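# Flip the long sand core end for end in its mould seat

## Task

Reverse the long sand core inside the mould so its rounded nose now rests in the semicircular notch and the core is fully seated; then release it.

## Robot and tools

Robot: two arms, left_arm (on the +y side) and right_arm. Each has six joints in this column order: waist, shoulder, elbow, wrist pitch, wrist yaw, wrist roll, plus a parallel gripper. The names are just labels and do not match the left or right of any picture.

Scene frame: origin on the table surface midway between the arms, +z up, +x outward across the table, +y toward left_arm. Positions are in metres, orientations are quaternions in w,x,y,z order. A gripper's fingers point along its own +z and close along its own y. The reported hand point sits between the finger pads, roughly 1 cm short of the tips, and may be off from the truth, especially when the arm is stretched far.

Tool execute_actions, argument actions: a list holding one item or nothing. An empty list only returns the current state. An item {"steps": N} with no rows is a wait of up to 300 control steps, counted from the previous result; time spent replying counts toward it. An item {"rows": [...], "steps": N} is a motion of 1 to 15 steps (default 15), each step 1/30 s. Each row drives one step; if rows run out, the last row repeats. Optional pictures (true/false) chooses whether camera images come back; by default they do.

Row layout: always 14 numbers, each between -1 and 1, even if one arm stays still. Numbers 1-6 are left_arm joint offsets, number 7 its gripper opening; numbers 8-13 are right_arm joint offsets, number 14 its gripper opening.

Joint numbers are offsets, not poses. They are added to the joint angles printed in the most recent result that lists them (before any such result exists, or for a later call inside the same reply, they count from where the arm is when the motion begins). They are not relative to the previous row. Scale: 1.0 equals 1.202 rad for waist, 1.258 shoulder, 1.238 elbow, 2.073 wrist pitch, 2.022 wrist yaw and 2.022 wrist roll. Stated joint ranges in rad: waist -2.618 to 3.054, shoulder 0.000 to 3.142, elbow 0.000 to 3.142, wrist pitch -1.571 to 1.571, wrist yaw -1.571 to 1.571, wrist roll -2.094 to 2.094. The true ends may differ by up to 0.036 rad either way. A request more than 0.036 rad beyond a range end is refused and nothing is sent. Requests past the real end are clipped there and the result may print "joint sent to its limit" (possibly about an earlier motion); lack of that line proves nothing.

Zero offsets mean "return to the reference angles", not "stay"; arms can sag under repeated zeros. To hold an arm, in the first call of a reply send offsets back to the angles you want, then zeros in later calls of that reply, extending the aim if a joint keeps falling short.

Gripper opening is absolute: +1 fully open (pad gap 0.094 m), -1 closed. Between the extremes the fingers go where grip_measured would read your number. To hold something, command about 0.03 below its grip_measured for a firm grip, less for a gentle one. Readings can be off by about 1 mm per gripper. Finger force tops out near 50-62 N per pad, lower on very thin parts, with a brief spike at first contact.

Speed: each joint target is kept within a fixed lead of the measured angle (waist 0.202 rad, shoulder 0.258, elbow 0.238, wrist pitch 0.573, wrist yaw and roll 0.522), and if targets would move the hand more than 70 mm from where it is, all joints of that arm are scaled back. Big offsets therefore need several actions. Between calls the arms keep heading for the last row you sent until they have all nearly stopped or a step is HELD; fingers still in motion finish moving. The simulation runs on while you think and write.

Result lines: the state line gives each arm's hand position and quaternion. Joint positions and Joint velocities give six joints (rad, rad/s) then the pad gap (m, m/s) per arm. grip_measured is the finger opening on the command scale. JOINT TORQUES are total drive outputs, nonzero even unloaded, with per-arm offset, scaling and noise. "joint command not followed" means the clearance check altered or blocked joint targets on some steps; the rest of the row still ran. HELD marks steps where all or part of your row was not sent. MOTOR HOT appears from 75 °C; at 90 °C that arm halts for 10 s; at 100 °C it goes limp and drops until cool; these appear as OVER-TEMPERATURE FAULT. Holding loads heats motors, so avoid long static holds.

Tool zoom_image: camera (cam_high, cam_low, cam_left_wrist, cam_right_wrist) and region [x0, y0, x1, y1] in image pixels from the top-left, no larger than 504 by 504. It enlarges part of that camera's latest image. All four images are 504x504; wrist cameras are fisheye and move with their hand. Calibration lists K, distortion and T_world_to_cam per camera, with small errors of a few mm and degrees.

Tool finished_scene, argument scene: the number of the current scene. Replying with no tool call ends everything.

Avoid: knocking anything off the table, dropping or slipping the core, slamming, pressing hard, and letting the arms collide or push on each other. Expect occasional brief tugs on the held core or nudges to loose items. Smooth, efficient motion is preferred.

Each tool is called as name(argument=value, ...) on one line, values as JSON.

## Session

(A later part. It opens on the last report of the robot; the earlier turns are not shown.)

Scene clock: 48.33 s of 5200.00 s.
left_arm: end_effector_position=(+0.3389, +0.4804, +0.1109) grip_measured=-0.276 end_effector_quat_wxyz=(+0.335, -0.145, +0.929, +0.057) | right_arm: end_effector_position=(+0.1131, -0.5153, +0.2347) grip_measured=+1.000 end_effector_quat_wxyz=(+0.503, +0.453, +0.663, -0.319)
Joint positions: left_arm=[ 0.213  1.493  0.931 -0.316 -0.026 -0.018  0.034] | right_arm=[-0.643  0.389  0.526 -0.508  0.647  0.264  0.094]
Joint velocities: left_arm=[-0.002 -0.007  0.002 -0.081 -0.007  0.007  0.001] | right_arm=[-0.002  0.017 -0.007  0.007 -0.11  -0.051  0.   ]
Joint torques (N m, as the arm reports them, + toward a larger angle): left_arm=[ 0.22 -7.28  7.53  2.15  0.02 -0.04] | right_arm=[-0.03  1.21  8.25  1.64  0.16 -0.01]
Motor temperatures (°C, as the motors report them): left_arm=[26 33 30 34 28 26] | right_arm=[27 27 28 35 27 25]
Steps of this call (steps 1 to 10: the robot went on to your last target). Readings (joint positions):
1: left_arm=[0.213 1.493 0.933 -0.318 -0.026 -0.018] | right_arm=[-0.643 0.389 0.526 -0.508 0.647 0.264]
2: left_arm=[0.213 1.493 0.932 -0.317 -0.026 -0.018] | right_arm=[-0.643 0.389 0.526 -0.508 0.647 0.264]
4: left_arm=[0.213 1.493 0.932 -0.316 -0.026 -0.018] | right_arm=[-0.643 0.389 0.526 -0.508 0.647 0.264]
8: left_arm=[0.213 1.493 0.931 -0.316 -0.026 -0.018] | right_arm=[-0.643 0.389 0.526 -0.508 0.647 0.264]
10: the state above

execute_actions(actions=[{"rows":[[0,0.005,-0.02,0.03,0,0,-0.32,0,0,0,0,0,0,1],[0,0.005,-0.02,0.015,0,0,-0.32,0,0,0,0,0,0,1],[0,0.005,-0.02,0,0,0,-0.32,0,0,0,0,0,0,1],[0,0.005,-0.02,0,0,0,-0.32,0,0,0,0,0,0,1],[0,0.005,-0.02,0,0,0,-0.32,0,0,0,0,0,0,1],[0,0.005,-0.02,0,0,0,-0.25,0,0,0,0,0,0,1],[0,0,0,0,0,0,-0.2,0,0,0,0,0,0,1],[0,0,0,0,0,0,0.5,0,0,0,0,0,0,1]]}], pictures=false)

execute_actions(actions=[{"rows":[[0,0,0.1,-0.04,0,0,0.5,0,0,0,0,0,0,1],[0,0,0.1,-0.04,0,0,0.5,0,0,0,0,0,0,1],[0,0,0.2,-0.1,0,0,0.5,0,0,0,0,0,0,1],[0,0,0.2,-0.1,0,0,0.5,0,0,0,0,0,0,1],[0,0.03,0.3,-0.17,0,0,0.5,0,0,0,0,0,0,1],[0,0.03,0.3,-0.17,0,0,0.5,0,0,0,0,0,0,1],[0,0.06,0.4,-0.24,0,0,0.5,0,0,0,0,0,0,1],[0,0.06,0.4,-0.24,0,0,0.5,0,0,0,0,0,0,1],[0,0.1,0.55,-0.35,0,0,0.5,0,0,0,0,0,0,1]]}], pictures=false)

execute_actions(actions=[{"rows":[[0,0.05,0.12,-0.24,0,-0.78,0.5,0,0,0,0,0,0,1],[0,0.05,0.12,-0.24,0,-0.78,0.5,0,0,0,0,0,0,1],[0,0.1,0.2,-0.24,0,-0.78,0.5,0,0,0,0,0,0,1],[0,0.1,0.2,-0.24,0,-0.78,0.5,0,0,0,0,0,0,1],[0,0.15,0.28,-0.24,0,-0.78,0.5,0,0,0,0,0,0,1],[0,0.15,0.28,-0.24,0,-0.78,0.5,0,0,0,0,0,0,1],[0,0.2,0.35,-0.24,0,-0.78,0.5,0,0,0,0,0,0,1],[0,0.2,0.35,-0.24,0,-0.78,0.5,0,0,0,0,0,0,1],[0,0.25,0.42,-0.24,0,-0.78,0.5,0,0,0,0,0,0,1],[0,0.25,0.42,-0.24,0,-0.78,0.5,0,0,0,0,0,0,1],[0,0.3,0.44,-0.24,0,-0.78,0.5,0,0,0,0,0,0,1],[0,0.3,0.44,-0.24,0,-0.78,0.5,0,0,0,0,0,0,1],[0,0.34,0.44,-0.24,0,-0.78,0.5,0,0,0,0,0,0,1]]}], pictures=false)

execute_actions(actions=[{"steps":20}])

Scene clock: 52.10 s of 5200.00 s.
left_arm: end_effector_position=(+0.3367, +0.4794, +0.1073) grip_measured=+0.498 end_effector_quat_wxyz=(+0.331, -0.144, +0.931, +0.056) | right_arm: end_effector_position=(+0.1132, -0.5153, +0.2348) grip_measured=+1.000 end_effector_quat_wxyz=(+0.504, +0.453, +0.663, -0.319)
Joint positions: left_arm=[ 0.213  1.494  0.923 -0.317 -0.024 -0.016  0.07 ] | right_arm=[-0.643  0.389  0.526 -0.508  0.647  0.264  0.094]
Joint velocities: left_arm=[ 0.012  0.007 -0.012 -0.11  -0.007 -0.037 -0.001] | right_arm=[ 0.007  0.002 -0.002 -0.037 -0.051 -0.037  0.   ]
Joint torques (N m, as the arm reports them, + toward a larger angle): left_arm=[ 0.03 -6.07  7.06  1.38 -0.04 -0.04] | right_arm=[-0.03  1.21  8.23  1.64  0.16 -0.02]
Motor temperatures (°C, as the motors report them): left_arm=[26 32 30 35 28 26] | right_arm=[27 27 28 35 27 25]
Steps of this call (steps 1 to 15: the robot went on to your last target; steps 16 to 90: nothing new was sent; then 0.27 s passed at rest; steps 91 to 105: all 15 steps of this action). Readings (joint positions):
91: left_arm=[0.213 1.494 0.927 -0.313 -0.027 -0.018] | right_arm=[-0.643 0.389 0.526 -0.508 0.647 0.264]
92: left_arm=[0.213 1.494 0.924 -0.307 -0.026 -0.017] | right_arm=[-0.643 0.389 0.526 -0.508 0.647 0.264]
94: left_arm=[0.213 1.494 0.923 -0.307 -0.026 -0.016] | right_arm=[-0.643 0.389 0.526 -0.508 0.647 0.264]
98: left_arm=[0.213 1.494 0.923 -0.307 -0.024 -0.016] | right_arm=[-0.643 0.389 0.526 -0.508 0.647 0.264]
105: the state above

Scene clock: 52.60 s of 5200.00 s.
left_arm: end_effector_position=(+0.3648, +0.4875, +0.2424) grip_measured=+0.498 end_effector_quat_wxyz=(+0.315, -0.144, +0.936, +0.054) | right_arm: end_effector_position=(+0.1132, -0.5153, +0.2350) grip_measured=+1.000 end_effector_quat_wxyz=(+0.504, +0.453, +0.663, -0.319)
Joint positions: left_arm=[ 0.213  1.603  1.593 -0.91  -0.024 -0.016  0.07 ] | right_arm=[-0.643  0.389  0.526 -0.507  0.647  0.264  0.094]
Joint velocities: left_arm=[-0.002 -0.002 -0.007 -0.74  -0.007 -0.007 -0.   ] | right_arm=[-0.007 -0.012 -0.002 -0.051 -0.066  0.022  0.   ]
Joint torques (N m, as the arm reports them, + toward a larger angle): left_arm=[ 0.01 -5.62  7.3   1.11  0.   -0.02] | right_arm=[-0.03  1.22  8.24  1.64  0.16 -0.02]
Motor temperatures (°C, as the motors report them): left_arm=[26 32 30 35 28 26] | right_arm=[27 27 29 35 27 25]
Steps of this call (steps 1 to 15: all 15 steps of this action). Readings (joint positions):
1: left_arm=[0.213 1.496 0.936 -0.336 -0.024 -0.016] | right_arm=[-0.643 0.389 0.526 -0.508 0.647 0.264]
2: left_arm=[0.213 1.501 0.960 -0.365 -0.024 -0.016] | right_arm=[-0.643 0.389 0.526 -0.508 0.647 0.264]
4: left_arm=[0.213 1.514 1.048 -0.444 -0.024 -0.016] | right_arm=[-0.643 0.389 0.526 -0.507 0.647 0.264]
8: left_arm=[0.213 1.550 1.310 -0.620 -0.024 -0.016] | right_arm=[-0.643 0.389 0.526 -0.507 0.647 0.264]
15: the state above

Scene clock: 53.10 s of 5200.00 s.
left_arm: end_effector_position=(+0.3826, +0.4924, +0.2131) grip_measured=+0.498 end_effector_quat_wxyz=(-0.143, +0.727, -0.667, +0.074) | right_arm: end_effector_position=(+0.1133, -0.5154, +0.2351) grip_measured=+1.000 end_effector_quat_wxyz=(+0.504, +0.453, +0.662, -0.319)
Joint positions: left_arm=[ 0.213  1.995  2.118 -1.372 -0.023 -1.372  0.07 ] | right_arm=[-0.643  0.389  0.526 -0.506  0.647  0.264  0.094]
Joint velocities: left_arm=[ 0.017  0.647 -0.002 -0.125 -0.037 -1.502  0.   ] | right_arm=[-0.002 -0.012  0.012 -0.007 -0.051  0.022  0.   ]
Joint torques (N m, as the arm reports them, + toward a larger angle): left_arm=[ 0.12 -9.97  7.27  0.76 -0.04 -0.03] | right_arm=[-0.04  1.22  8.23  1.64  0.16 -0.01]
Motor temperatures (°C, as the motors report them): left_arm=[26 32 30 34 28 26] | right_arm=[27 27 29 35 27 25]
Steps of this call (steps 1 to 15: all 15 steps of this action). Readings (joint positions):
1: left_arm=[0.213 1.614 1.616 -0.981 -0.023 -0.085] | right_arm=[-0.643 0.389 0.526 -0.507 0.647 0.264]
2: left_arm=[0.213 1.635 1.656 -1.076 -0.023 -0.184] | right_arm=[-0.643 0.389 0.526 -0.507 0.647 0.264]
4: left_arm=[0.213 1.687 1.747 -1.217 -0.023 -0.380] | right_arm=[-0.643 0.389 0.526 -0.506 0.647 0.264]
8: left_arm=[0.213 1.809 1.945 -1.338 -0.023 -0.771] | right_arm=[-0.643 0.389 0.526 -0.506 0.647 0.264]
15: the state above

Scene clock: 53.77 s of 5200.00 s.
left_arm: end_effector_position=(+0.3818, +0.4915, +0.1843) grip_measured=+0.498 end_effector_quat_wxyz=(-0.098, +0.799, -0.590, +0.063) | right_arm: end_effector_position=(+0.1133, -0.5154, +0.2351) grip_measured=+1.000 end_effector_quat_wxyz=(+0.504, +0.453, +0.662, -0.319)
Joint positions: left_arm=[ 0.213  2.059  2.118 -1.398 -0.019 -1.586  0.07 ] | right_arm=[-0.643  0.389  0.526 -0.506  0.647  0.264  0.094]
Joint velocities: left_arm=[ 0.007  0.007 -0.007  0.007 -0.007  0.007 -0.001] | right_arm=[ 0.002 -0.007 -0.007  0.007  0.007  0.037  0.   ]
Joint torques (N m, as the arm reports them, + toward a larger angle): left_arm=[  0.   -12.33   7.33   0.71  -0.07  -0.09] | right_arm=[-0.04  1.22  8.24  1.64  0.16 -0.02]
Motor temperatures (°C, as the motors report them): left_arm=[26 32 30 34 28 26] | right_arm=[27 27 29 35 27 25]
Steps of this call (steps 1 to 20: the robot went on to your last target). Readings (joint positions):
1: left_arm=[0.213 2.016 2.118 -1.377 -0.022 -1.416] | right_arm=[-0.643 0.389 0.526 -0.506 0.647 0.264]
2: left_arm=[0.213 2.035 2.118 -1.381 -0.021 -1.451] | right_arm=[-0.643 0.389 0.526 -0.506 0.647 0.264]
4: left_arm=[0.213 2.058 2.118 -1.388 -0.020 -1.501] | right_arm=[-0.643 0.389 0.526 -0.506 0.647 0.264]
8: left_arm=[0.213 2.060 2.118 -1.395 -0.019 -1.553] | right_arm=[-0.643 0.389 0.526 -0.506 0.647 0.264]
20: the state above
camera_calibration (this result's frames):
cam_left_wrist: T_world_to_cam=[[0.969264, 0.00729077, 0.245914, -0.41448], [-0.0816988, -0.933299, 0.349684, 0.464708], [0.232061, -0.359027, -0.904017, 0.361504], [0, 0, 0, 1]] pos_world=[0.355816, 0.566523, 0.266231]
cam_right_wrist: T_world_to_cam=[[-0.953789, -0.290748, -0.0758499, -0.0329842], [-0.20911, 0.823541, -0.527307, 0.586313], [0.215779, -0.487079, -0.846282, 0.042439], [0, 0, 0, 1]] pos_world=[0.0819863, -0.471772, 0.342581]

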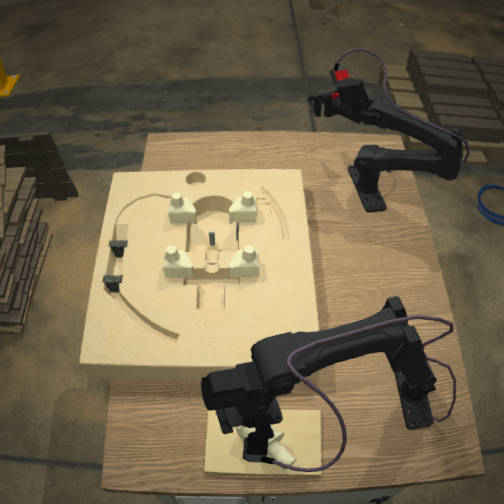

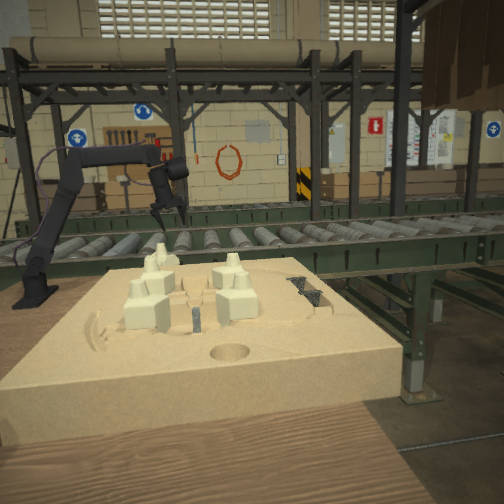

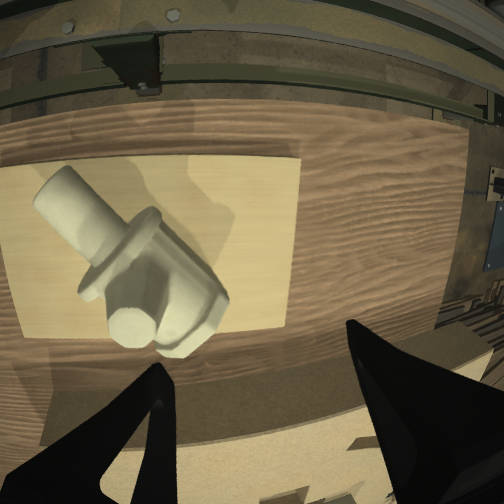

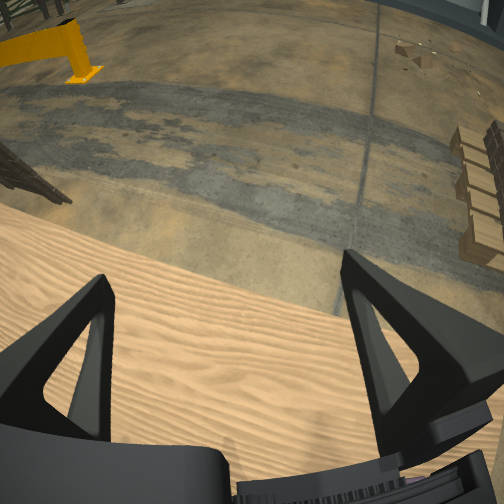

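execute_actions(actions=[{"rows":[[0,-0.01,0,-0.07,0,-0.15,0.5,0,0,0,0,0,0,1],[0,-0.01,-0.02,-0.07,0,-0.15,0.5,0,0,0,0,0,0,1],[0,-0.01,-0.04,-0.06,0,-0.15,0.5,0,0,0,0,0,0,1],[0,-0.01,-0.06,-0.05,0,-0.15,0.5,0,0,0,0,0,0,1],[0,-0.01,-0.08,-0.045,0,-0.15,0.5,0,0,0,0,0,0,1],[0,0,-0.11,-0.045,0,-0.15,0.5,0,0,0,0,0,0,1]]}])

Scene clock: 55.80 s of 5200.00 s.
left_arm: end_effector_position=(+0.3381, +0.4778, +0.1379) grip_measured=+0.498 end_effector_quat_wxyz=(-0.003, +0.881, -0.474, -0.006) | right_arm: end_effector_position=(+0.1133, -0.5154, +0.2352) grip_measured=+1.000 end_effector_quat_wxyz=(+0.504, +0.453, +0.662, -0.319)
Joint positions: left_arm=[ 0.213  2.076  1.982 -1.481 -0.014 -1.872  0.07 ] | right_arm=[-0.643  0.389  0.526 -0.506  0.647  0.264  0.094]
Joint velocities: left_arm=[ 0.017 -0.007 -0.002  0.007 -0.037 -0.037 -0.   ] | right_arm=[ 0.007 -0.017  0.017 -0.007 -0.007 -0.066  0.   ]
Joint torques (N m, as the arm reports them, + toward a larger angle): left_arm=[ -0.01 -11.48   5.52   0.35  -0.07  -0.09] | right_arm=[-0.02  1.2   8.24  1.64  0.15 -0.02]
Motor temperatures (°C, as the motors report them): left_arm=[26 32 30 33 28 26] | right_arm=[27 27 29 35 27 25]
Steps of this call (steps 1 to 15: the robot went on to your last target; steps 16 to 46: nothing new was sent; steps 47 to 61: all 15 steps of this action). Readings (joint positions):
47: left_arm=[0.213 2.059 2.118 -1.405 -0.018 -1.628] | right_arm=[-0.643 0.389 0.526 -0.506 0.647 0.264]
48: left_arm=[0.213 2.059 2.116 -1.426 -0.018 -1.680] | right_arm=[-0.643 0.389 0.526 -0.506 0.647 0.264]
50: left_arm=[0.213 2.057 2.093 -1.455 -0.017 -1.754] | right_arm=[-0.643 0.389 0.526 -0.506 0.647 0.264]
54: left_arm=[0.213 2.061 2.004 -1.472 -0.016 -1.831] | right_arm=[-0.643 0.389 0.526 -0.506 0.647 0.264]
61: the state above
camera_calibration (this result's frames):
cam_left_wrist: T_world_to_cam=[[0.954455, 0.297223, 0.0259541, -0.463807], [0.259039, -0.868702, 0.422204, 0.308536], [0.148035, -0.396251, -0.906129, 0.371345], [0, 0, 0, 1]] pos_world=[0.307788, 0.553026, 0.21826]
cam_right_wrist: T_world_to_cam=[[-0.953763, -0.290761, -0.0761205, -0.0329039], [-0.208931, 0.823448, -0.527524, 0.586352], [0.216065, -0.487229, -0.846123, 0.0423436], [0, 0, 0, 1]] pos_world=[0.081976, -0.471767, 0.342638]

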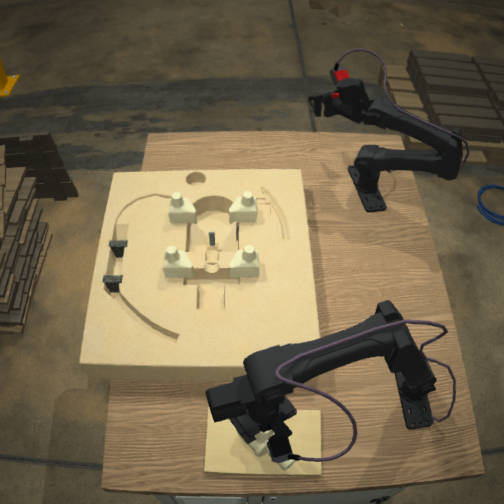

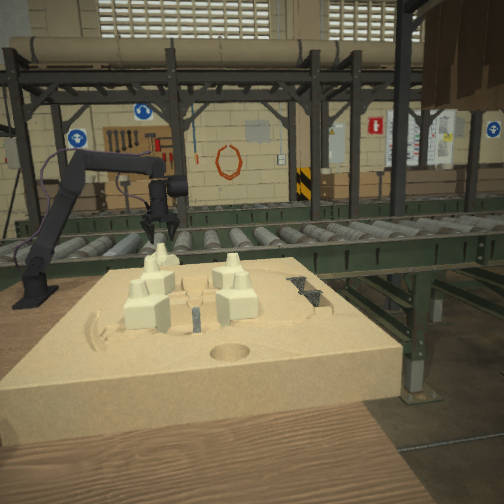

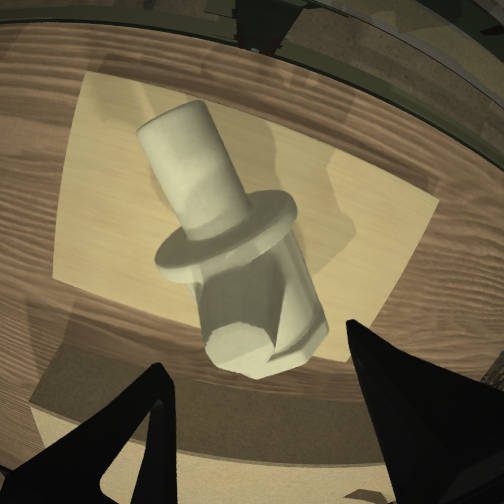

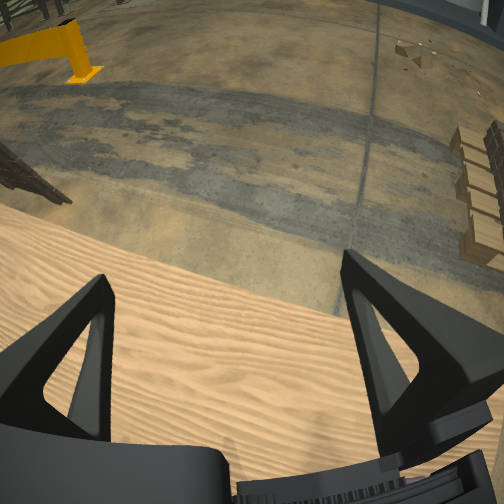

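execute_actions(actions=[{"rows":[[0,-0.04,-0.02,0,0,-0.005,0.5,0,0,0,0,0,0,1],[0,-0.055,-0.04,0.01,0,-0.005,0.5,0,0,0,0,0,0,1],[0,-0.055,-0.06,0.025,0,-0.005,0.5,0,0,0,0,0,0,1],[0,-0.055,-0.08,0.04,0,-0.005,0.5,0,0,0,0,0,0,1],[0,-0.055,-0.10,0.055,0,-0.005,0.5,0,0,0,0,0,0,1],[0,-0.055,-0.12,0.068,0,-0.005,0.4,0,0,0,0,0,0,1],[0,-0.055,-0.137,0.068,0,-0.005,0.3,0,0,0,0,0,0,1]]}])

Scene clock: 57.63 s of 5200.00 s.
left_arm: end_effector_position=(+0.3312, +0.4750, +0.1157) grip_measured=+0.302 end_effector_quat_wxyz=(-0.005, +0.883, -0.469, -0.001) | right_arm: end_effector_position=(+0.1134, -0.5154, +0.2353) grip_measured=+1.000 end_effector_quat_wxyz=(+0.505, +0.453, +0.662, -0.319)
Joint positions: left_arm=[ 0.213  2.023  1.814 -1.357 -0.009 -1.883  0.061] | right_arm=[-0.643  0.389  0.526 -0.505  0.647  0.264  0.094]
Joint velocities: left_arm=[-0.012 -0.007  0.022  0.183 -0.022  0.007  0.   ] | right_arm=[-0.002 -0.022 -0.007 -0.051 -0.037 -0.081  0.   ]
Joint torques (N m, as the arm reports them, + toward a larger angle): left_arm=[  0.06 -10.99   5.34   0.43  -0.06  -0.02] | right_arm=[-0.03  1.22  8.23  1.64  0.16 -0.02]
Motor temperatures (°C, as the motors report them): left_arm=[26 32 30 33 28 26] | right_arm=[27 27 29 35 27 25]
Steps of this call (steps 1 to 30: the robot went on to your last target; steps 31 to 40: nothing new was sent; steps 41 to 55: all 15 steps of this action). Readings (joint positions):
41: left_arm=[0.213 2.074 1.979 -1.479 -0.013 -1.883] | right_arm=[-0.643 0.389 0.526 -0.505 0.647 0.264]
42: left_arm=[0.213 2.067 1.968 -1.473 -0.013 -1.883] | right_arm=[-0.643 0.389 0.526 -0.505 0.647 0.264]
44: left_arm=[0.213 2.046 1.930 -1.455 -0.011 -1.883] | right_arm=[-0.643 0.389 0.526 -0.505 0.647 0.264]
48: left_arm=[0.213 2.023 1.847 -1.397 -0.011 -1.883] | right_arm=[-0.643 0.389 0.526 -0.505 0.647 0.264]
55: the state above
camera_calibration (this result's frames):
cam_left_wrist: T_world_to_cam=[[0.950889, 0.307445, 0.0358706, -0.460636], [0.263662, -0.865228, 0.426454, 0.313551], [0.162148, -0.396053, -0.903798, 0.346077], [0, 0, 0, 1]] pos_world=[0.299227, 0.549979, 0.195592]
cam_right_wrist: T_world_to_cam=[[-0.953711, -0.290788, -0.0766616, -0.0327434], [-0.208575, 0.823261, -0.527957, 0.58643], [0.216636, -0.487529, -0.845804, 0.0421526], [0, 0, 0, 1]] pos_world=[0.0819552, -0.471756, 0.342753]

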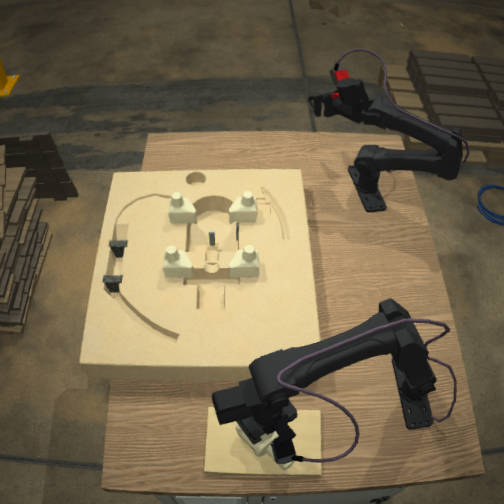

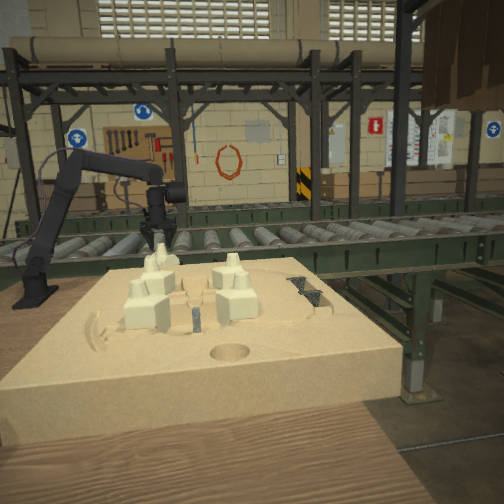

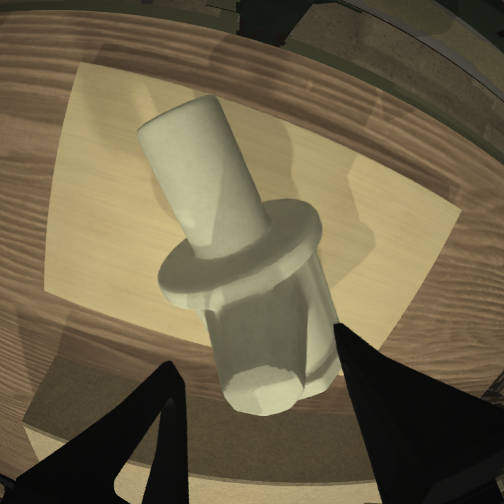

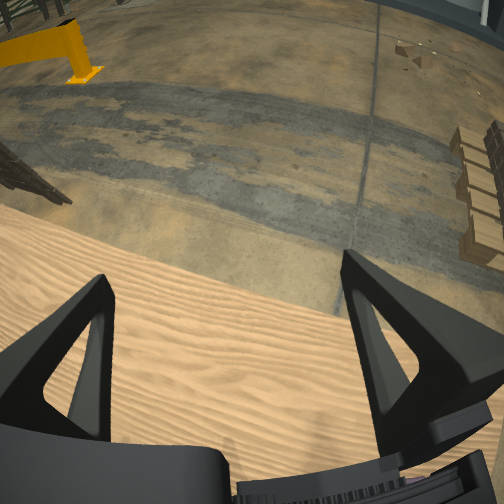

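execute_actions(actions=[{"rows":[[0,-0.01,-0.033,0.022,0,0,0.3,0,0,0,0,0,0,1],[0,-0.01,-0.033,0.022,0,0,0.3,0,0,0,0,0,0,1],[0,-0.01,-0.033,0.022,0,0,0.3,0,0,0,0,0,0,1],[0,-0.01,-0.033,0.022,0,0,0.2,0,0,0,0,0,0,1],[0,-0.01,-0.033,0.022,0,0,0.1,0,0,0,0,0,0,1],[0,-0.01,-0.033,0.022,0,0,0,0,0,0,0,0,0,1],[0,-0.01,-0.033,0.022,0,0,-0.1,0,0,0,0,0,0,1],[0,-0.01,-0.033,0.022,0,0,-0.2,0,0,0,0,0,0,1],[0,-0.01,-0.033,0.022,0,0,-0.34,0,0,0,0,0,0,1]]}], pictures=false)

execute_actions(actions=[{"rows":[[0,-0.03,0,0,0,0,-0.34,0,0,0,0,0,0,1],[0,-0.045,0.01,0,0,0,-0.34,0,0,0,0,0,0,1],[0,-0.06,0.02,0,0,0,-0.34,0,0,0,0,0,0,1],[0,-0.075,0.03,0,0,0,-0.34,0,0,0,0,0,0,1],[0,-0.09,0.03,-0.01,0,0,-0.34,0,0,0,0,0,0,1],[0,-0.105,0.03,-0.02,0,0,-0.34,0,0,0,0,0,0,1]]}])

Scene clock: 60.43 s of 5200.00 s.
left_arm: end_effector_position=(+0.3342, +0.4756, +0.1072) grip_measured=-0.275 end_effector_quat_wxyz=(-0.009, +0.883, -0.469, +0.004) | right_arm: end_effector_position=(+0.1134, -0.5154, +0.2355) grip_measured=+1.000 end_effector_quat_wxyz=(+0.505, +0.453, +0.662, -0.319)
Joint positions: left_arm=[ 0.213  2.022  1.779 -1.31  -0.008 -1.883  0.034] | right_arm=[-0.643  0.389  0.526 -0.504  0.647  0.264  0.094]
Joint velocities: left_arm=[ 0.007  0.002 -0.017 -0.007 -0.022  0.022 -0.   ] | right_arm=[-0.012 -0.002 -0.002 -0.007  0.037  0.022  0.   ]
Joint torques (N m, as the arm reports them, + toward a larger angle): left_arm=[  0.06 -10.75   5.1    0.45  -0.03  -0.04] | right_arm=[-0.03  1.19  8.24  1.64  0.16 -0.01]
Motor temperatures (°C, as the motors report them): left_arm=[26 32 29 32 28 26] | right_arm=[27 27 29 36 27 25]
Steps of this call (steps 1 to 30: the robot went on to your last target; steps 31 to 69: nothing new was sent; steps 70 to 84: all 15 steps of this action). Readings (joint positions):
70: left_arm=[0.213 2.022 1.810 -1.339 -0.009 -1.883] | right_arm=[-0.643 0.389 0.526 -0.505 0.647 0.264]
71: left_arm=[0.213 2.022 1.802 -1.333 -0.008 -1.883] | right_arm=[-0.643 0.389 0.526 -0.505 0.647 0.264]
73: left_arm=[0.213 2.022 1.787 -1.326 -0.007 -1.883] | right_arm=[-0.643 0.389 0.526 -0.505 0.647 0.264]
77: left_arm=[0.213 2.022 1.779 -1.319 -0.006 -1.883] | right_arm=[-0.643 0.389 0.526 -0.504 0.647 0.264]
84: the state above

Scene clock: 60.93 s of 5200.00 s.
left_arm: end_effector_position=(+0.3254, +0.4718, +0.1370) grip_measured=-0.275 end_effector_quat_wxyz=(-0.023, +0.883, -0.469, +0.022) | right_arm: end_effector_position=(+0.1135, -0.5154, +0.2356) grip_measured=+1.000 end_effector_quat_wxyz=(+0.505, +0.453, +0.662, -0.319)
Joint positions: left_arm=[ 0.213  1.94   1.779 -1.347 -0.001 -1.883  0.034] | right_arm=[-0.643  0.389  0.526 -0.503  0.647  0.264  0.094]
Joint velocities: left_arm=[-0.017  0.002  0.017 -0.081  0.007 -0.066  0.   ] | right_arm=[-0.017 -0.002  0.002 -0.022 -0.007 -0.081  0.   ]
Joint torques (N m, as the arm reports them, + toward a larger angle): left_arm=[  0.04 -12.93   8.89   0.55  -0.1   -0.02] | right_arm=[-0.03  1.22  8.23  1.64  0.15 -0.01]
Motor temperatures (°C, as the motors report them): left_arm=[26 32 30 32 28 26] | right_arm=[27 27 29 36 27 25]
Steps of this call (steps 1 to 15: all 15 steps of this action). Readings (joint positions):
1: left_arm=[0.213 2.022 1.779 -1.310 -0.008 -1.883] | right_arm=[-0.643 0.389 0.526 -0.504 0.647 0.264]
2: left_arm=[0.213 2.020 1.779 -1.310 -0.008 -1.883] | right_arm=[-0.643 0.389 0.526 -0.504 0.647 0.264]
4: left_arm=[0.213 2.017 1.779 -1.310 -0.006 -1.883] | right_arm=[-0.643 0.389 0.526 -0.504 0.647 0.264]
8: left_arm=[0.213 1.985 1.779 -1.321 -0.002 -1.883] | right_arm=[-0.643 0.389 0.526 -0.503 0.647 0.264]
15: the state above
camera_calibration (this result's frames):
cam_left_wrist: T_world_to_cam=[[0.947346, 0.306273, 0.0934513, -0.461151], [0.238176, -0.869031, 0.433656, 0.312382], [0.214029, -0.388564, -0.896219, 0.343506], [0, 0, 0, 1]] pos_world=[0.288948, 0.546182, 0.215486]
cam_right_wrist: T_world_to_cam=[[-0.953607, -0.290843, -0.0777436, -0.0324226], [-0.207861, 0.822886, -0.528822, 0.586586], [0.217778, -0.488129, -0.845165, 0.0417705], [0, 0, 0, 1]] pos_world=[0.0819134, -0.471734, 0.342982]

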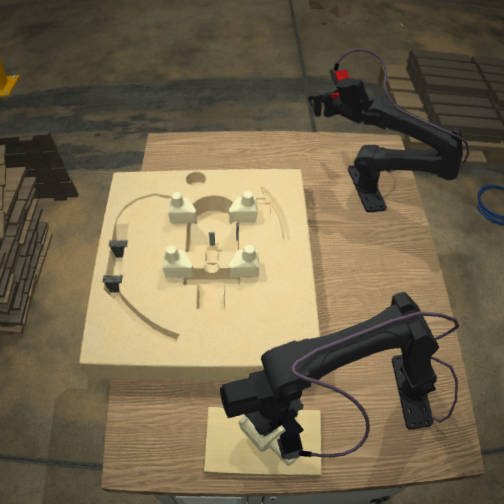

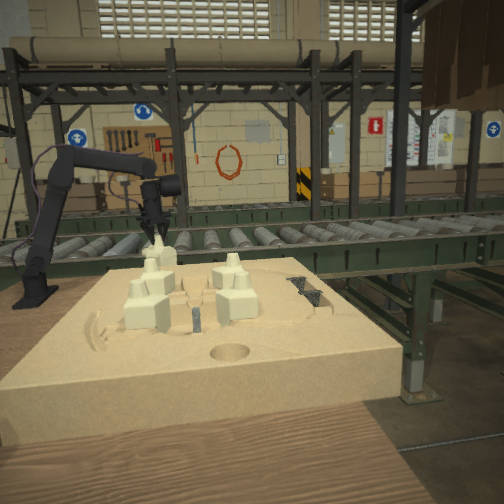

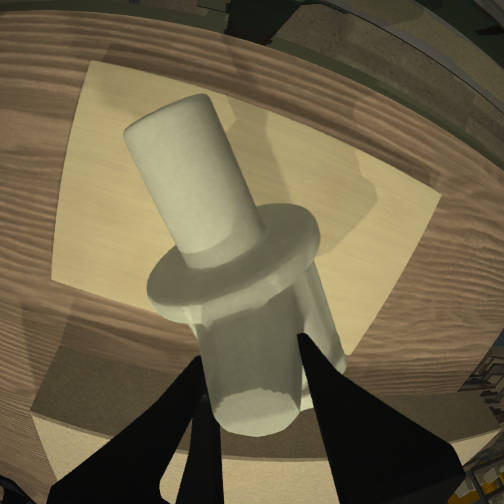

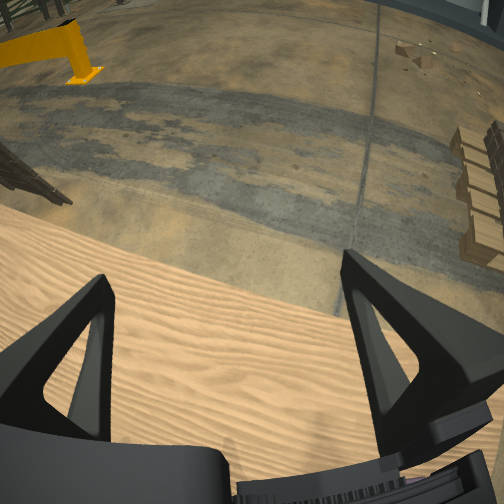

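execute_actions(actions=[{"rows":[[-0.04,-0.04,0.03,-0.025,0,0.77,-0.34,0,0,0,0,0,0,1]]}], pictures=false)

execute_actions(actions=[{"rows":[[0,-0.035,0.03,0,0,0.8,-0.34,0,0,0,0,0,0,1]]}], pictures=false)

execute_actions(actions=[{"steps":12}])

Scene clock: 62.93 s of 5200.00 s.
left_arm: end_effector_position=(+0.3188, +0.4486, +0.1365) grip_measured=-0.274 end_effector_quat_wxyz=(+0.006, -0.376, +0.926, -0.006) | right_arm: end_effector_position=(+0.1135, -0.5155, +0.2358) grip_measured=+1.000 end_effector_quat_wxyz=(+0.506, +0.453, +0.661, -0.319)
Joint positions: left_arm=[ 0.163  1.94   1.779 -1.396  0.01  -0.54   0.034] | right_arm=[-0.643  0.389  0.526 -0.503  0.647  0.264  0.094]
Joint velocities: left_arm=[-0.007 -0.002 -0.017  0.037  0.007  1.341 -0.   ] | right_arm=[-0.007 -0.022 -0.012  0.037 -0.022 -0.037  0.   ]
Joint torques (N m, as the arm reports them, + toward a larger angle): left_arm=[  0.18 -12.89   8.68   0.43  -0.11  -0.03] | right_arm=[-0.03  1.21  8.21  1.64  0.15 -0.02]
Motor temperatures (°C, as the motors report them): left_arm=[26 32 30 31 28 26] | right_arm=[27 27 29 36 27 25]
Steps of this call (steps 1 to 15: the robot went on to your last target; steps 16 to 45: nothing new was sent; steps 46 to 60: all 15 steps of this action). Readings (joint positions):
46: left_arm=[0.209 1.940 1.779 -1.355 -0.001 -1.817] | right_arm=[-0.643 0.389 0.526 -0.503 0.647 0.264]
47: left_arm=[0.204 1.940 1.779 -1.360 -0.004 -1.717] | right_arm=[-0.643 0.389 0.526 -0.503 0.647 0.264]
49: left_arm=[0.187 1.940 1.779 -1.372 -0.005 -1.522] | right_arm=[-0.643 0.389 0.526 -0.503 0.647 0.264]
53: left_arm=[0.165 1.940 1.779 -1.389 0.011 -1.132] | right_arm=[-0.643 0.389 0.526 -0.503 0.647 0.264]
60: the state above

Scene clock: 63.43 s of 5200.00 s.
left_arm: end_effector_position=(+0.3187, +0.4485, +0.1365) grip_measured=-0.273 end_effector_quat_wxyz=(+0.009, +0.299, +0.954, -0.001) | right_arm: end_effector_position=(+0.1136, -0.5155, +0.2359) grip_measured=+1.000 end_effector_quat_wxyz=(+0.506, +0.453, +0.661, -0.319)
Joint positions: left_arm=[ 0.163  1.94   1.779 -1.397  0.01   0.839  0.034] | right_arm=[-0.643  0.389  0.526 -0.502  0.647  0.264  0.094]
Joint velocities: left_arm=[ 0.012  0.012 -0.007 -0.11   0.022  1.575  0.001] | right_arm=[-0.012 -0.012 -0.007  0.037 -0.022  0.022  0.   ]
Joint torques (N m, as the arm reports them, + toward a larger angle): left_arm=[ -0.02 -12.41   8.74   0.44   0.    -0.02] | right_arm=[-0.02  1.21  8.23  1.64  0.15 -0.02]
Motor temperatures (°C, as the motors report them): left_arm=[26 32 30 31 28 26] | right_arm=[27 27 29 36 27 25]
Steps of this call (steps 1 to 15: all 15 steps of this action). Readings (joint positions):
1: left_arm=[0.163 1.940 1.779 -1.397 0.010 -0.458] | right_arm=[-0.643 0.389 0.526 -0.503 0.647 0.264]
2: left_arm=[0.163 1.940 1.779 -1.397 0.010 -0.360] | right_arm=[-0.643 0.389 0.526 -0.503 0.647 0.264]
4: left_arm=[0.163 1.940 1.779 -1.397 0.010 -0.164] | right_arm=[-0.643 0.389 0.526 -0.502 0.647 0.264]
8: left_arm=[0.163 1.940 1.779 -1.397 0.010 0.226] | right_arm=[-0.643 0.389 0.526 -0.502 0.647 0.264]
15: the state above

Scene clock: 63.83 s of 5200.00 s.
left_arm: end_effector_position=(+0.3187, +0.4488, +0.1365) grip_measured=-0.273 end_effector_quat_wxyz=(+0.008, +0.400, +0.916, +0.001) | right_arm: end_effector_position=(+0.1136, -0.5155, +0.2359) grip_measured=+1.000 end_effector_quat_wxyz=(+0.506, +0.453, +0.661, -0.319)
Joint positions: left_arm=[ 0.163  1.94   1.779 -1.397  0.009  1.056  0.034] | right_arm=[-0.643  0.389  0.526 -0.502  0.647  0.264  0.094]
Joint velocities: left_arm=[ 0.007 -0.002 -0.002  0.051 -0.037  0.125 -0.   ] | right_arm=[ 0.007 -0.017 -0.017 -0.007 -0.007 -0.037  0.   ]
Joint torques (N m, as the arm reports them, + toward a larger angle): left_arm=[ -0.03 -12.4    8.74   0.45   0.02   0.03] | right_arm=[-0.03  1.21  8.21  1.64  0.15 -0.02]
Motor temperatures (°C, as the motors report them): left_arm=[26 32 30 31 28 26] | right_arm=[27 27 29 36 27 25]
Steps of this call (steps 1 to 12: the robot went on to your last target). Readings (joint positions):
1: left_arm=[0.163 1.940 1.779 -1.397 0.010 0.886] | right_arm=[-0.643 0.389 0.526 -0.502 0.647 0.264]
2: left_arm=[0.163 1.940 1.779 -1.397 0.010 0.924] | right_arm=[-0.643 0.389 0.526 -0.502 0.647 0.264]
4: left_arm=[0.163 1.940 1.779 -1.397 0.010 0.977] | right_arm=[-0.643 0.389 0.526 -0.502 0.647 0.264]
8: left_arm=[0.163 1.940 1.779 -1.397 0.009 1.033] | right_arm=[-0.643 0.389 0.526 -0.502 0.647 0.264]
12: the state above
camera_calibration (this result's frames):
cam_left_wrist: T_world_to_cam=[[-0.893329, -0.449019, 0.0185807, 0.488114], [-0.39963, 0.812623, 0.424193, -0.256033], [-0.20557, 0.371518, -0.905381, 0.129415], [0, 0, 0, 1]] pos_world=[0.360332, 0.379151, 0.216708]
cam_right_wrist: T_world_to_cam=[[-0.953501, -0.290898, -0.0788255, -0.032102], [-0.207146, 0.82251, -0.529686, 0.586741], [0.21892, -0.488728, -0.844523, 0.0413878], [0, 0, 0, 1]] pos_world=[0.0818712, -0.471712, 0.343211]

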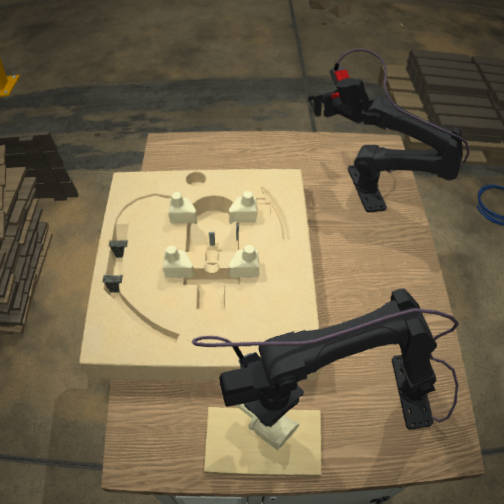

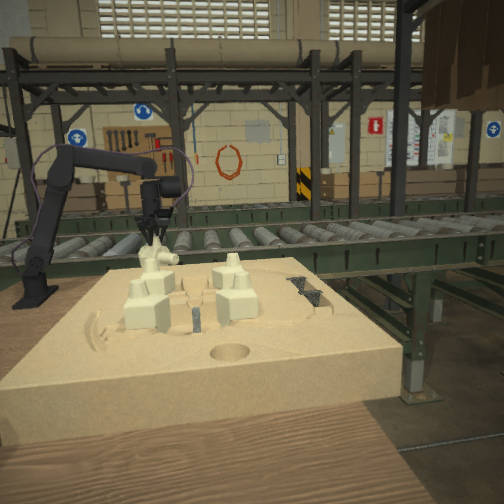

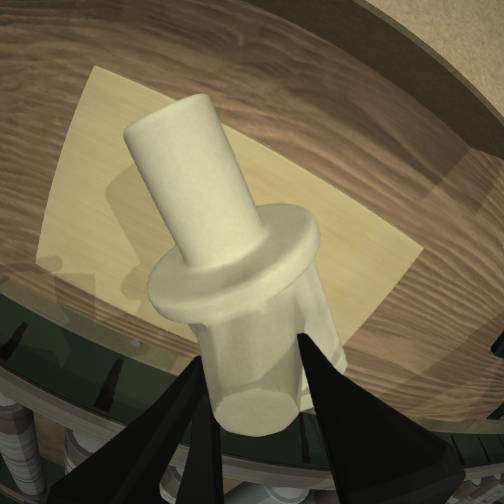

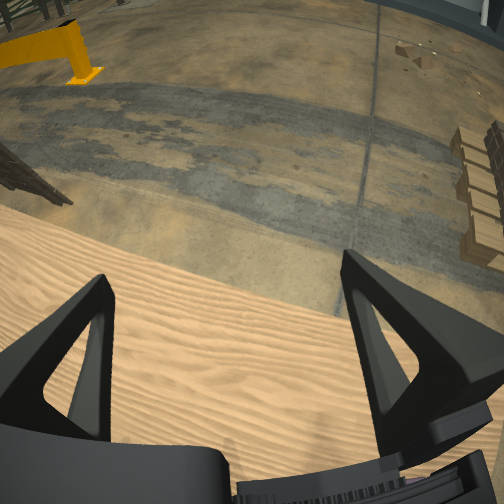

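execute_actions(actions=[{"rows":[[0.02,-0.03,0.03,0,0,0.086,-0.34,0,0,0,0,0,0,1],[0.02,-0.03,0.03,0,0,0.086,-0.34,0,0,0,0,0,0,1],[0.02,-0.02,0.03,0,0,0.086,-0.34,0,0,0,0,0,0,1],[0.02,-0.01,0.03,0.01,0,0.086,-0.34,0,0,0,0,0,0,1],[0.02,0,0.03,0.015,0,0.086,-0.34,0,0,0,0,0,0,1],[0.02,0.005,0.03,0.02,0,0.086,-0.34,0,0,0,0,0,0,1],[0.02,0.01,0.03,0.025,0,0.086,-0.34,0,0,0,0,0,0,1],[0.02,0.015,0.03,0.03,0,0.086,-0.34,0,0,0,0,0,0,1],[0.02,0.02,0.03,0.035,0,0.086,-0.34,0,0,0,0,0,0,1],[0.02,0.025,0.03,0.035,0,0.086,-0.34,0,0,0,0,0,0,1],[0.02,0.03,0.03,0.035,0,0.086,-0.34,0,0,0,0,0,0,1],[0.02,0.038,0.03,0.035,0,0.086,-0.34,0,0,0,0,0,0,1],[0.02,0.046,0.02,0.035,0,0.086,-0.34,0,0,0,0,0,0,1],[0.02,0.054,0.015,0.035,0,0.086,-0.34,0,0,0,0,0,0,1],[0.02,0.06,0.01,0.035,0,0.086,-0.34,0,0,0,0,0,0,1]]}], pictures=false)

execute_actions(actions=[{"steps":12}], pictures=false)

Scene clock: 66.47 s of 5200.00 s.
left_arm: end_effector_position=(+0.3288, +0.4618, +0.1073) grip_measured=-0.273 end_effector_quat_wxyz=(-0.008, +0.464, +0.886, -0.005) | right_arm: end_effector_position=(+0.1136, -0.5155, +0.2360) grip_measured=+1.000 end_effector_quat_wxyz=(+0.506, +0.453, +0.661, -0.319)
Joint positions: left_arm=[ 0.184  2.022  1.78  -1.347 -0.003  1.219  0.034] | right_arm=[-0.643  0.389  0.526 -0.501  0.647  0.264  0.094]
Joint velocities: left_arm=[ 0.002 -0.002 -0.022  0.037 -0.007 -0.007 -0.001] | right_arm=[-0.012 -0.002 -0.017  0.037  0.051  0.022  0.   ]
Joint torques (N m, as the arm reports them, + toward a larger angle): left_arm=[  0.19 -10.37   6.41   0.58   0.14   0.04] | right_arm=[-0.02  1.21  8.23  1.64  0.16 -0.01]
Motor temperatures (°C, as the motors report them): left_arm=[26 32 30 31 28 26] | right_arm=[27 27 29 36 27 25]
Steps of this call (steps 1 to 30: the robot went on to your last target; steps 31 to 64: nothing new was sent; steps 65 to 79: all 15 steps of this action). Readings (joint positions):
65: left_arm=[0.164 1.940 1.779 -1.397 0.009 1.091] | right_arm=[-0.643 0.389 0.526 -0.502 0.647 0.264]
66: left_arm=[0.167 1.940 1.779 -1.397 0.009 1.118] | right_arm=[-0.643 0.389 0.526 -0.502 0.647 0.264]
68: left_arm=[0.173 1.941 1.779 -1.397 0.009 1.156] | right_arm=[-0.643 0.389 0.526 -0.501 0.647 0.264]
72: left_arm=[0.182 1.966 1.779 -1.384 0.004 1.196] | right_arm=[-0.643 0.389 0.526 -0.501 0.647 0.264]
79: the state above

Scene clock: 66.87 s of 5200.00 s.
left_arm: end_effector_position=(+0.3289, +0.4620, +0.1073) grip_measured=-0.273 end_effector_quat_wxyz=(-0.007, +0.465, +0.885, -0.005) | right_arm: end_effector_position=(+0.1136, -0.5155, +0.2360) grip_measured=+1.000 end_effector_quat_wxyz=(+0.506, +0.453, +0.661, -0.319)
Joint positions: left_arm=[ 0.185  2.022  1.78  -1.346 -0.003  1.221  0.034] | right_arm=[-0.643  0.389  0.526 -0.501  0.647  0.264  0.094]
Joint velocities: left_arm=[-0.017  0.007 -0.012 -0.095 -0.037 -0.037 -0.   ] | right_arm=[ 0.007 -0.007  0.012 -0.037 -0.007 -0.007  0.   ]
Joint torques (N m, as the arm reports them, + toward a larger angle): left_arm=[  0.13 -10.37   6.52   0.57   0.11   0.06] | right_arm=[-0.02  1.21  8.24  1.64  0.16 -0.02]
Motor temperatures (°C, as the motors report them): left_arm=[26 32 30 31 28 26] | right_arm=[27 27 29 36 27 25]
Steps of this call (steps 1 to 12: the robot went on to your last target). Readings (joint positions):
1: left_arm=[0.185 2.022 1.780 -1.346 -0.003 1.219] | right_arm=[-0.643 0.389 0.526 -0.501 0.647 0.264]
2: left_arm=[0.185 2.022 1.780 -1.346 -0.003 1.220] | right_arm=[-0.643 0.389 0.526 -0.501 0.647 0.264]
4: left_arm=[0.185 2.022 1.780 -1.346 -0.003 1.220] | right_arm=[-0.643 0.389 0.526 -0.501 0.647 0.264]
8: left_arm=[0.185 2.022 1.780 -1.346 -0.003 1.221] | right_arm=[-0.643 0.389 0.526 -0.501 0.647 0.264]
12: the state above

execute_actions(actions=[{"rows":[[0,-0.005,0.01,0,0,0,-0.2,0,0,0,0,0,0,1],[0,-0.005,0.01,0,0,0,0.5,0,0,0,0,0,0,1],[0,-0.005,0.01,0,0,0,0.5,0,0,0,0,0,0,1],[0,-0.005,0.01,0,0,0,0.5,0,0,0,0,0,0,1],[0,-0.005,0.01,0,0,0,0.5,0,0,0,0,0,0,1],[0,-0.04,0.01,0,0,0,0.5,0,0,0,0,0,0,1],[0,-0.07,0.01,0,0,0,0.5,0,0,0,0,0,0,1],[0,-0.1,0.01,0,0,0,0.5,0,0,0,0,0,0,1],[0,-0.15,0.01,0,0,0,0.5,0,0,0,0,0,0,1]]}], pictures=false)

execute_actions(actions=[{"rows":[[0,-0.07,-0.03,0.08,0,-0.61,0.5,0,0,0,0,0,0,1],[0,-0.07,-0.03,0.08,0,-0.61,0.5,0,0,0,0,0,0,1],[0,-0.12,-0.1,0.15,0,-0.61,0.5,0,0,0,0,0,0,1],[0,-0.12,-0.1,0.15,0,-0.61,0.5,0,0,0,0,0,0,1],[0,-0.17,-0.17,0.22,0,-0.61,0.5,0,0,0,0,0,0,1],[0,-0.17,-0.17,0.22,0,-0.61,0.5,0,0,0,0,0,0,1],[0,-0.22,-0.24,0.28,0,-0.61,0.5,0,0,0,0,0,0,1],[0,-0.22,-0.24,0.28,0,-0.61,0.5,0,0,0,0,0,0,1],[0,-0.265,-0.31,0.32,0,-0.61,0.5,0,0,0,0,0,0,1],[0,-0.265,-0.31,0.32,0,-0.61,0.5,0,0,0,0,0,0,1],[0,-0.265,-0.38,0.32,0,-0.61,0.5,0,0,0,0,0,0,1],[0,-0.265,-0.38,0.32,0,-0.61,0.5,0,0,0,0,0,0,1],[0,-0.265,-0.435,0.32,0,-0.61,0.5,0,0,0,0,0,0,1]]}], pictures=false)

execute_actions(actions=[{"steps":15}])

Scene clock: 70.63 s of 5200.00 s.
left_arm: end_effector_position=(+0.3252, +0.4619, +0.1771) grip_measured=+0.498 end_effector_quat_wxyz=(+0.064, +0.463, +0.882, +0.063) | right_arm: end_effector_position=(+0.1137, -0.5155, +0.2362) grip_measured=+1.000 end_effector_quat_wxyz=(+0.506, +0.453, +0.661, -0.319)
Joint positions: left_arm=[ 0.185  1.828  1.778 -1.34  -0.007  1.221  0.07 ] | right_arm=[-0.643  0.389  0.526 -0.501  0.647  0.264  0.094]
Joint velocities: left_arm=[-0.007 -0.32  -0.002  0.066 -0.007  0.022 -0.001] | right_arm=[ 0.012  0.012 -0.002 -0.022 -0.007 -0.022  0.   ]
Joint torques (N m, as the arm reports them, + toward a larger angle): left_arm=[ 0.04 -6.5   6.93  0.65  0.04 -0.03] | right_arm=[-0.03  1.21  8.23  1.64  0.15 -0.01]
Motor temperatures (°C, as the motors report them): left_arm=[26 32 30 30 28 26] | right_arm=[27 27 29 36 27 25]
Steps of this call (steps 1 to 15: the robot went on to your last target; steps 16 to 90: nothing new was sent; then 0.27 s passed at rest; steps 91 to 105: all 15 steps of this action). Readings (joint positions):
91: left_arm=[0.185 2.022 1.780 -1.346 -0.004 1.221] | right_arm=[-0.643 0.389 0.526 -0.501 0.647 0.264]
92: left_arm=[0.185 2.022 1.780 -1.344 -0.005 1.221] | right_arm=[-0.643 0.389 0.526 -0.501 0.647 0.264]
94: left_arm=[0.185 2.022 1.780 -1.344 -0.005 1.221] | right_arm=[-0.643 0.389 0.526 -0.501 0.647 0.264]
98: left_arm=[0.185 2.006 1.780 -1.343 -0.006 1.221] | right_arm=[-0.643 0.389 0.526 -0.501 0.647 0.264]
105: the state above

Scene clock: 71.13 s of 5200.00 s.
left_arm: end_effector_position=(+0.3400, +0.4660, +0.1854) grip_measured=+0.498 end_effector_quat_wxyz=(+0.297, -0.077, +0.950, +0.057) | right_arm: end_effector_position=(+0.1137, -0.5156, +0.2363) grip_measured=+1.000 end_effector_quat_wxyz=(+0.507, +0.453, +0.661, -0.319)
Joint positions: left_arm=[ 0.185  1.493  1.279 -0.743 -0.009  0.095  0.07 ] | right_arm=[-0.643  0.389  0.526 -0.5    0.647  0.264  0.094]
Joint velocities: left_arm=[-0.002  0.115 -0.759  0.212  0.037 -0.711  0.   ] | right_arm=[-0.007 -0.007 -0.007 -0.007 -0.051 -0.022  0.   ]
Joint torques (N m, as the arm reports them, + toward a larger angle): left_arm=[-0.03 -6.32  7.1   1.51  0.01 -0.09] | right_arm=[-0.02  1.2   8.23  1.64  0.16 -0.01]
Motor temperatures (°C, as the motors report them): left_arm=[26 32 30 30 28 26] | right_arm=[27 27 29 36 27 25]
Steps of this call (steps 1 to 15: all 15 steps of this action). Readings (joint positions):
1: left_arm=[0.185 1.812 1.771 -1.326 -0.007 1.152] | right_arm=[-0.643 0.389 0.526 -0.500 0.647 0.264]
2: left_arm=[0.185 1.798 1.758 -1.299 -0.008 1.053] | right_arm=[-0.643 0.389 0.526 -0.500 0.647 0.264]
4: left_arm=[0.185 1.749 1.702 -1.205 -0.009 0.859] | right_arm=[-0.643 0.389 0.526 -0.500 0.647 0.264]
8: left_arm=[0.185 1.619 1.539 -0.986 -0.009 0.471] | right_arm=[-0.643 0.389 0.526 -0.500 0.647 0.264]
15: the state above

Scene clock: 71.63 s of 5200.00 s.
left_arm: end_effector_position=(+0.3397, +0.4660, +0.1661) grip_measured=+0.498 end_effector_quat_wxyz=(+0.289, -0.123, +0.949, +0.041) | right_arm: end_effector_position=(+0.1137, -0.5156, +0.2363) grip_measured=+1.000 end_effector_quat_wxyz=(+0.507, +0.453, +0.661, -0.319)
Joint positions: left_arm=[ 0.185  1.51   1.231 -0.7   -0.009 -0.001  0.07 ] | right_arm=[-0.643  0.389  0.526 -0.5    0.647  0.264  0.094]
Joint velocities: left_arm=[ 0.002 -0.002 -0.007  0.051 -0.022 -0.066 -0.   ] | right_arm=[ 0.007  0.007 -0.027 -0.022 -0.037 -0.066  0.   ]
Joint torques (N m, as the arm reports them, + toward a larger angle): left_arm=[-0.02 -7.28  7.19  1.42  0.02 -0.1 ] | right_arm=[-0.03  1.21  8.22  1.64  0.15 -0.01]
Motor temperatures (°C, as the motors report them): left_arm=[26 32 30 30 28 26] | right_arm=[27 27 29 36 27 25]
Steps of this call (steps 1 to 15: the robot went on to your last target). Readings (joint positions):
1: left_arm=[0.185 1.497 1.258 -0.739 -0.009 0.075] | right_arm=[-0.643 0.389 0.526 -0.500 0.647 0.264]
2: left_arm=[0.185 1.502 1.243 -0.739 -0.009 0.059] | right_arm=[-0.643 0.389 0.526 -0.500 0.647 0.264]
4: left_arm=[0.185 1.509 1.232 -0.737 -0.009 0.036] | right_arm=[-0.643 0.389 0.526 -0.500 0.647 0.264]
8: left_arm=[0.185 1.510 1.231 -0.714 -0.009 0.012] | right_arm=[-0.643 0.389 0.526 -0.500 0.647 0.264]
15: the state above
camera_calibration (this result's frames):
cam_left_wrist: T_world_to_cam=[[0.00805535, -0.990639, -0.136272, 0.485959], [-0.992978, 0.00816046, -0.11802, 0.392389], [0.118027, 0.136266, -0.983616, 0.166828], [0, 0, 0, 1]] pos_world=[0.366029, 0.455475, 0.276627]
cam_right_wrist: T_world_to_cam=[[-0.953367, -0.290969, -0.0801776, -0.0317018], [-0.206251, 0.82204, -0.530764, 0.586934], [0.220345, -0.489477, -0.843718, 0.0409088], [0, 0, 0, 1]] pos_world=[0.0818181, -0.471684, 0.343497]

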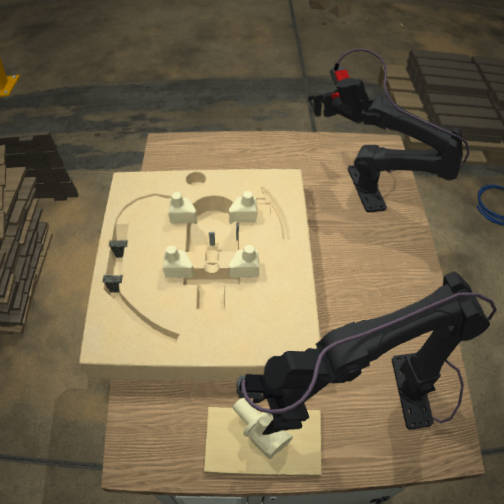

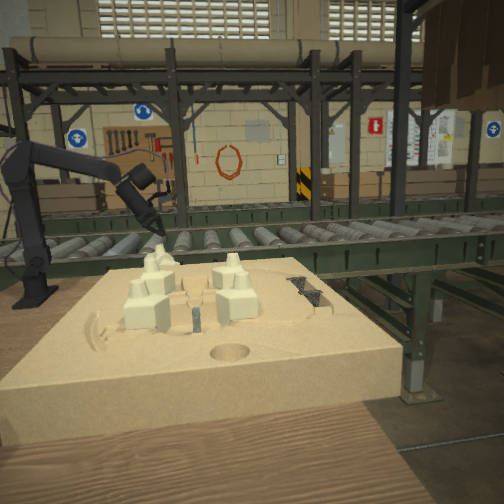

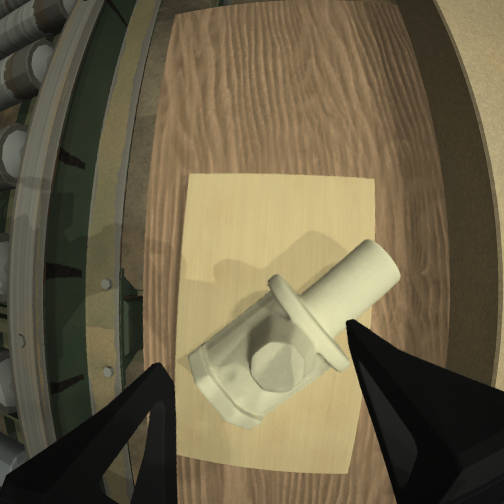

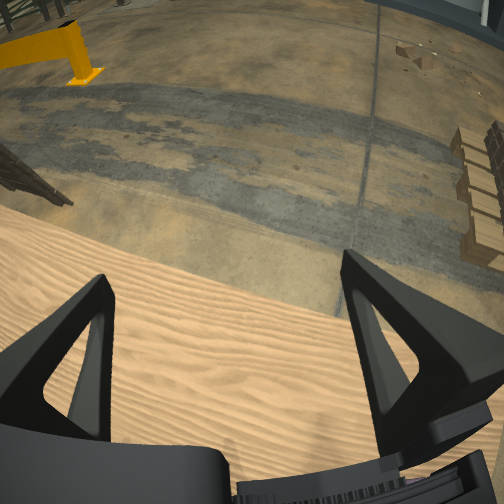

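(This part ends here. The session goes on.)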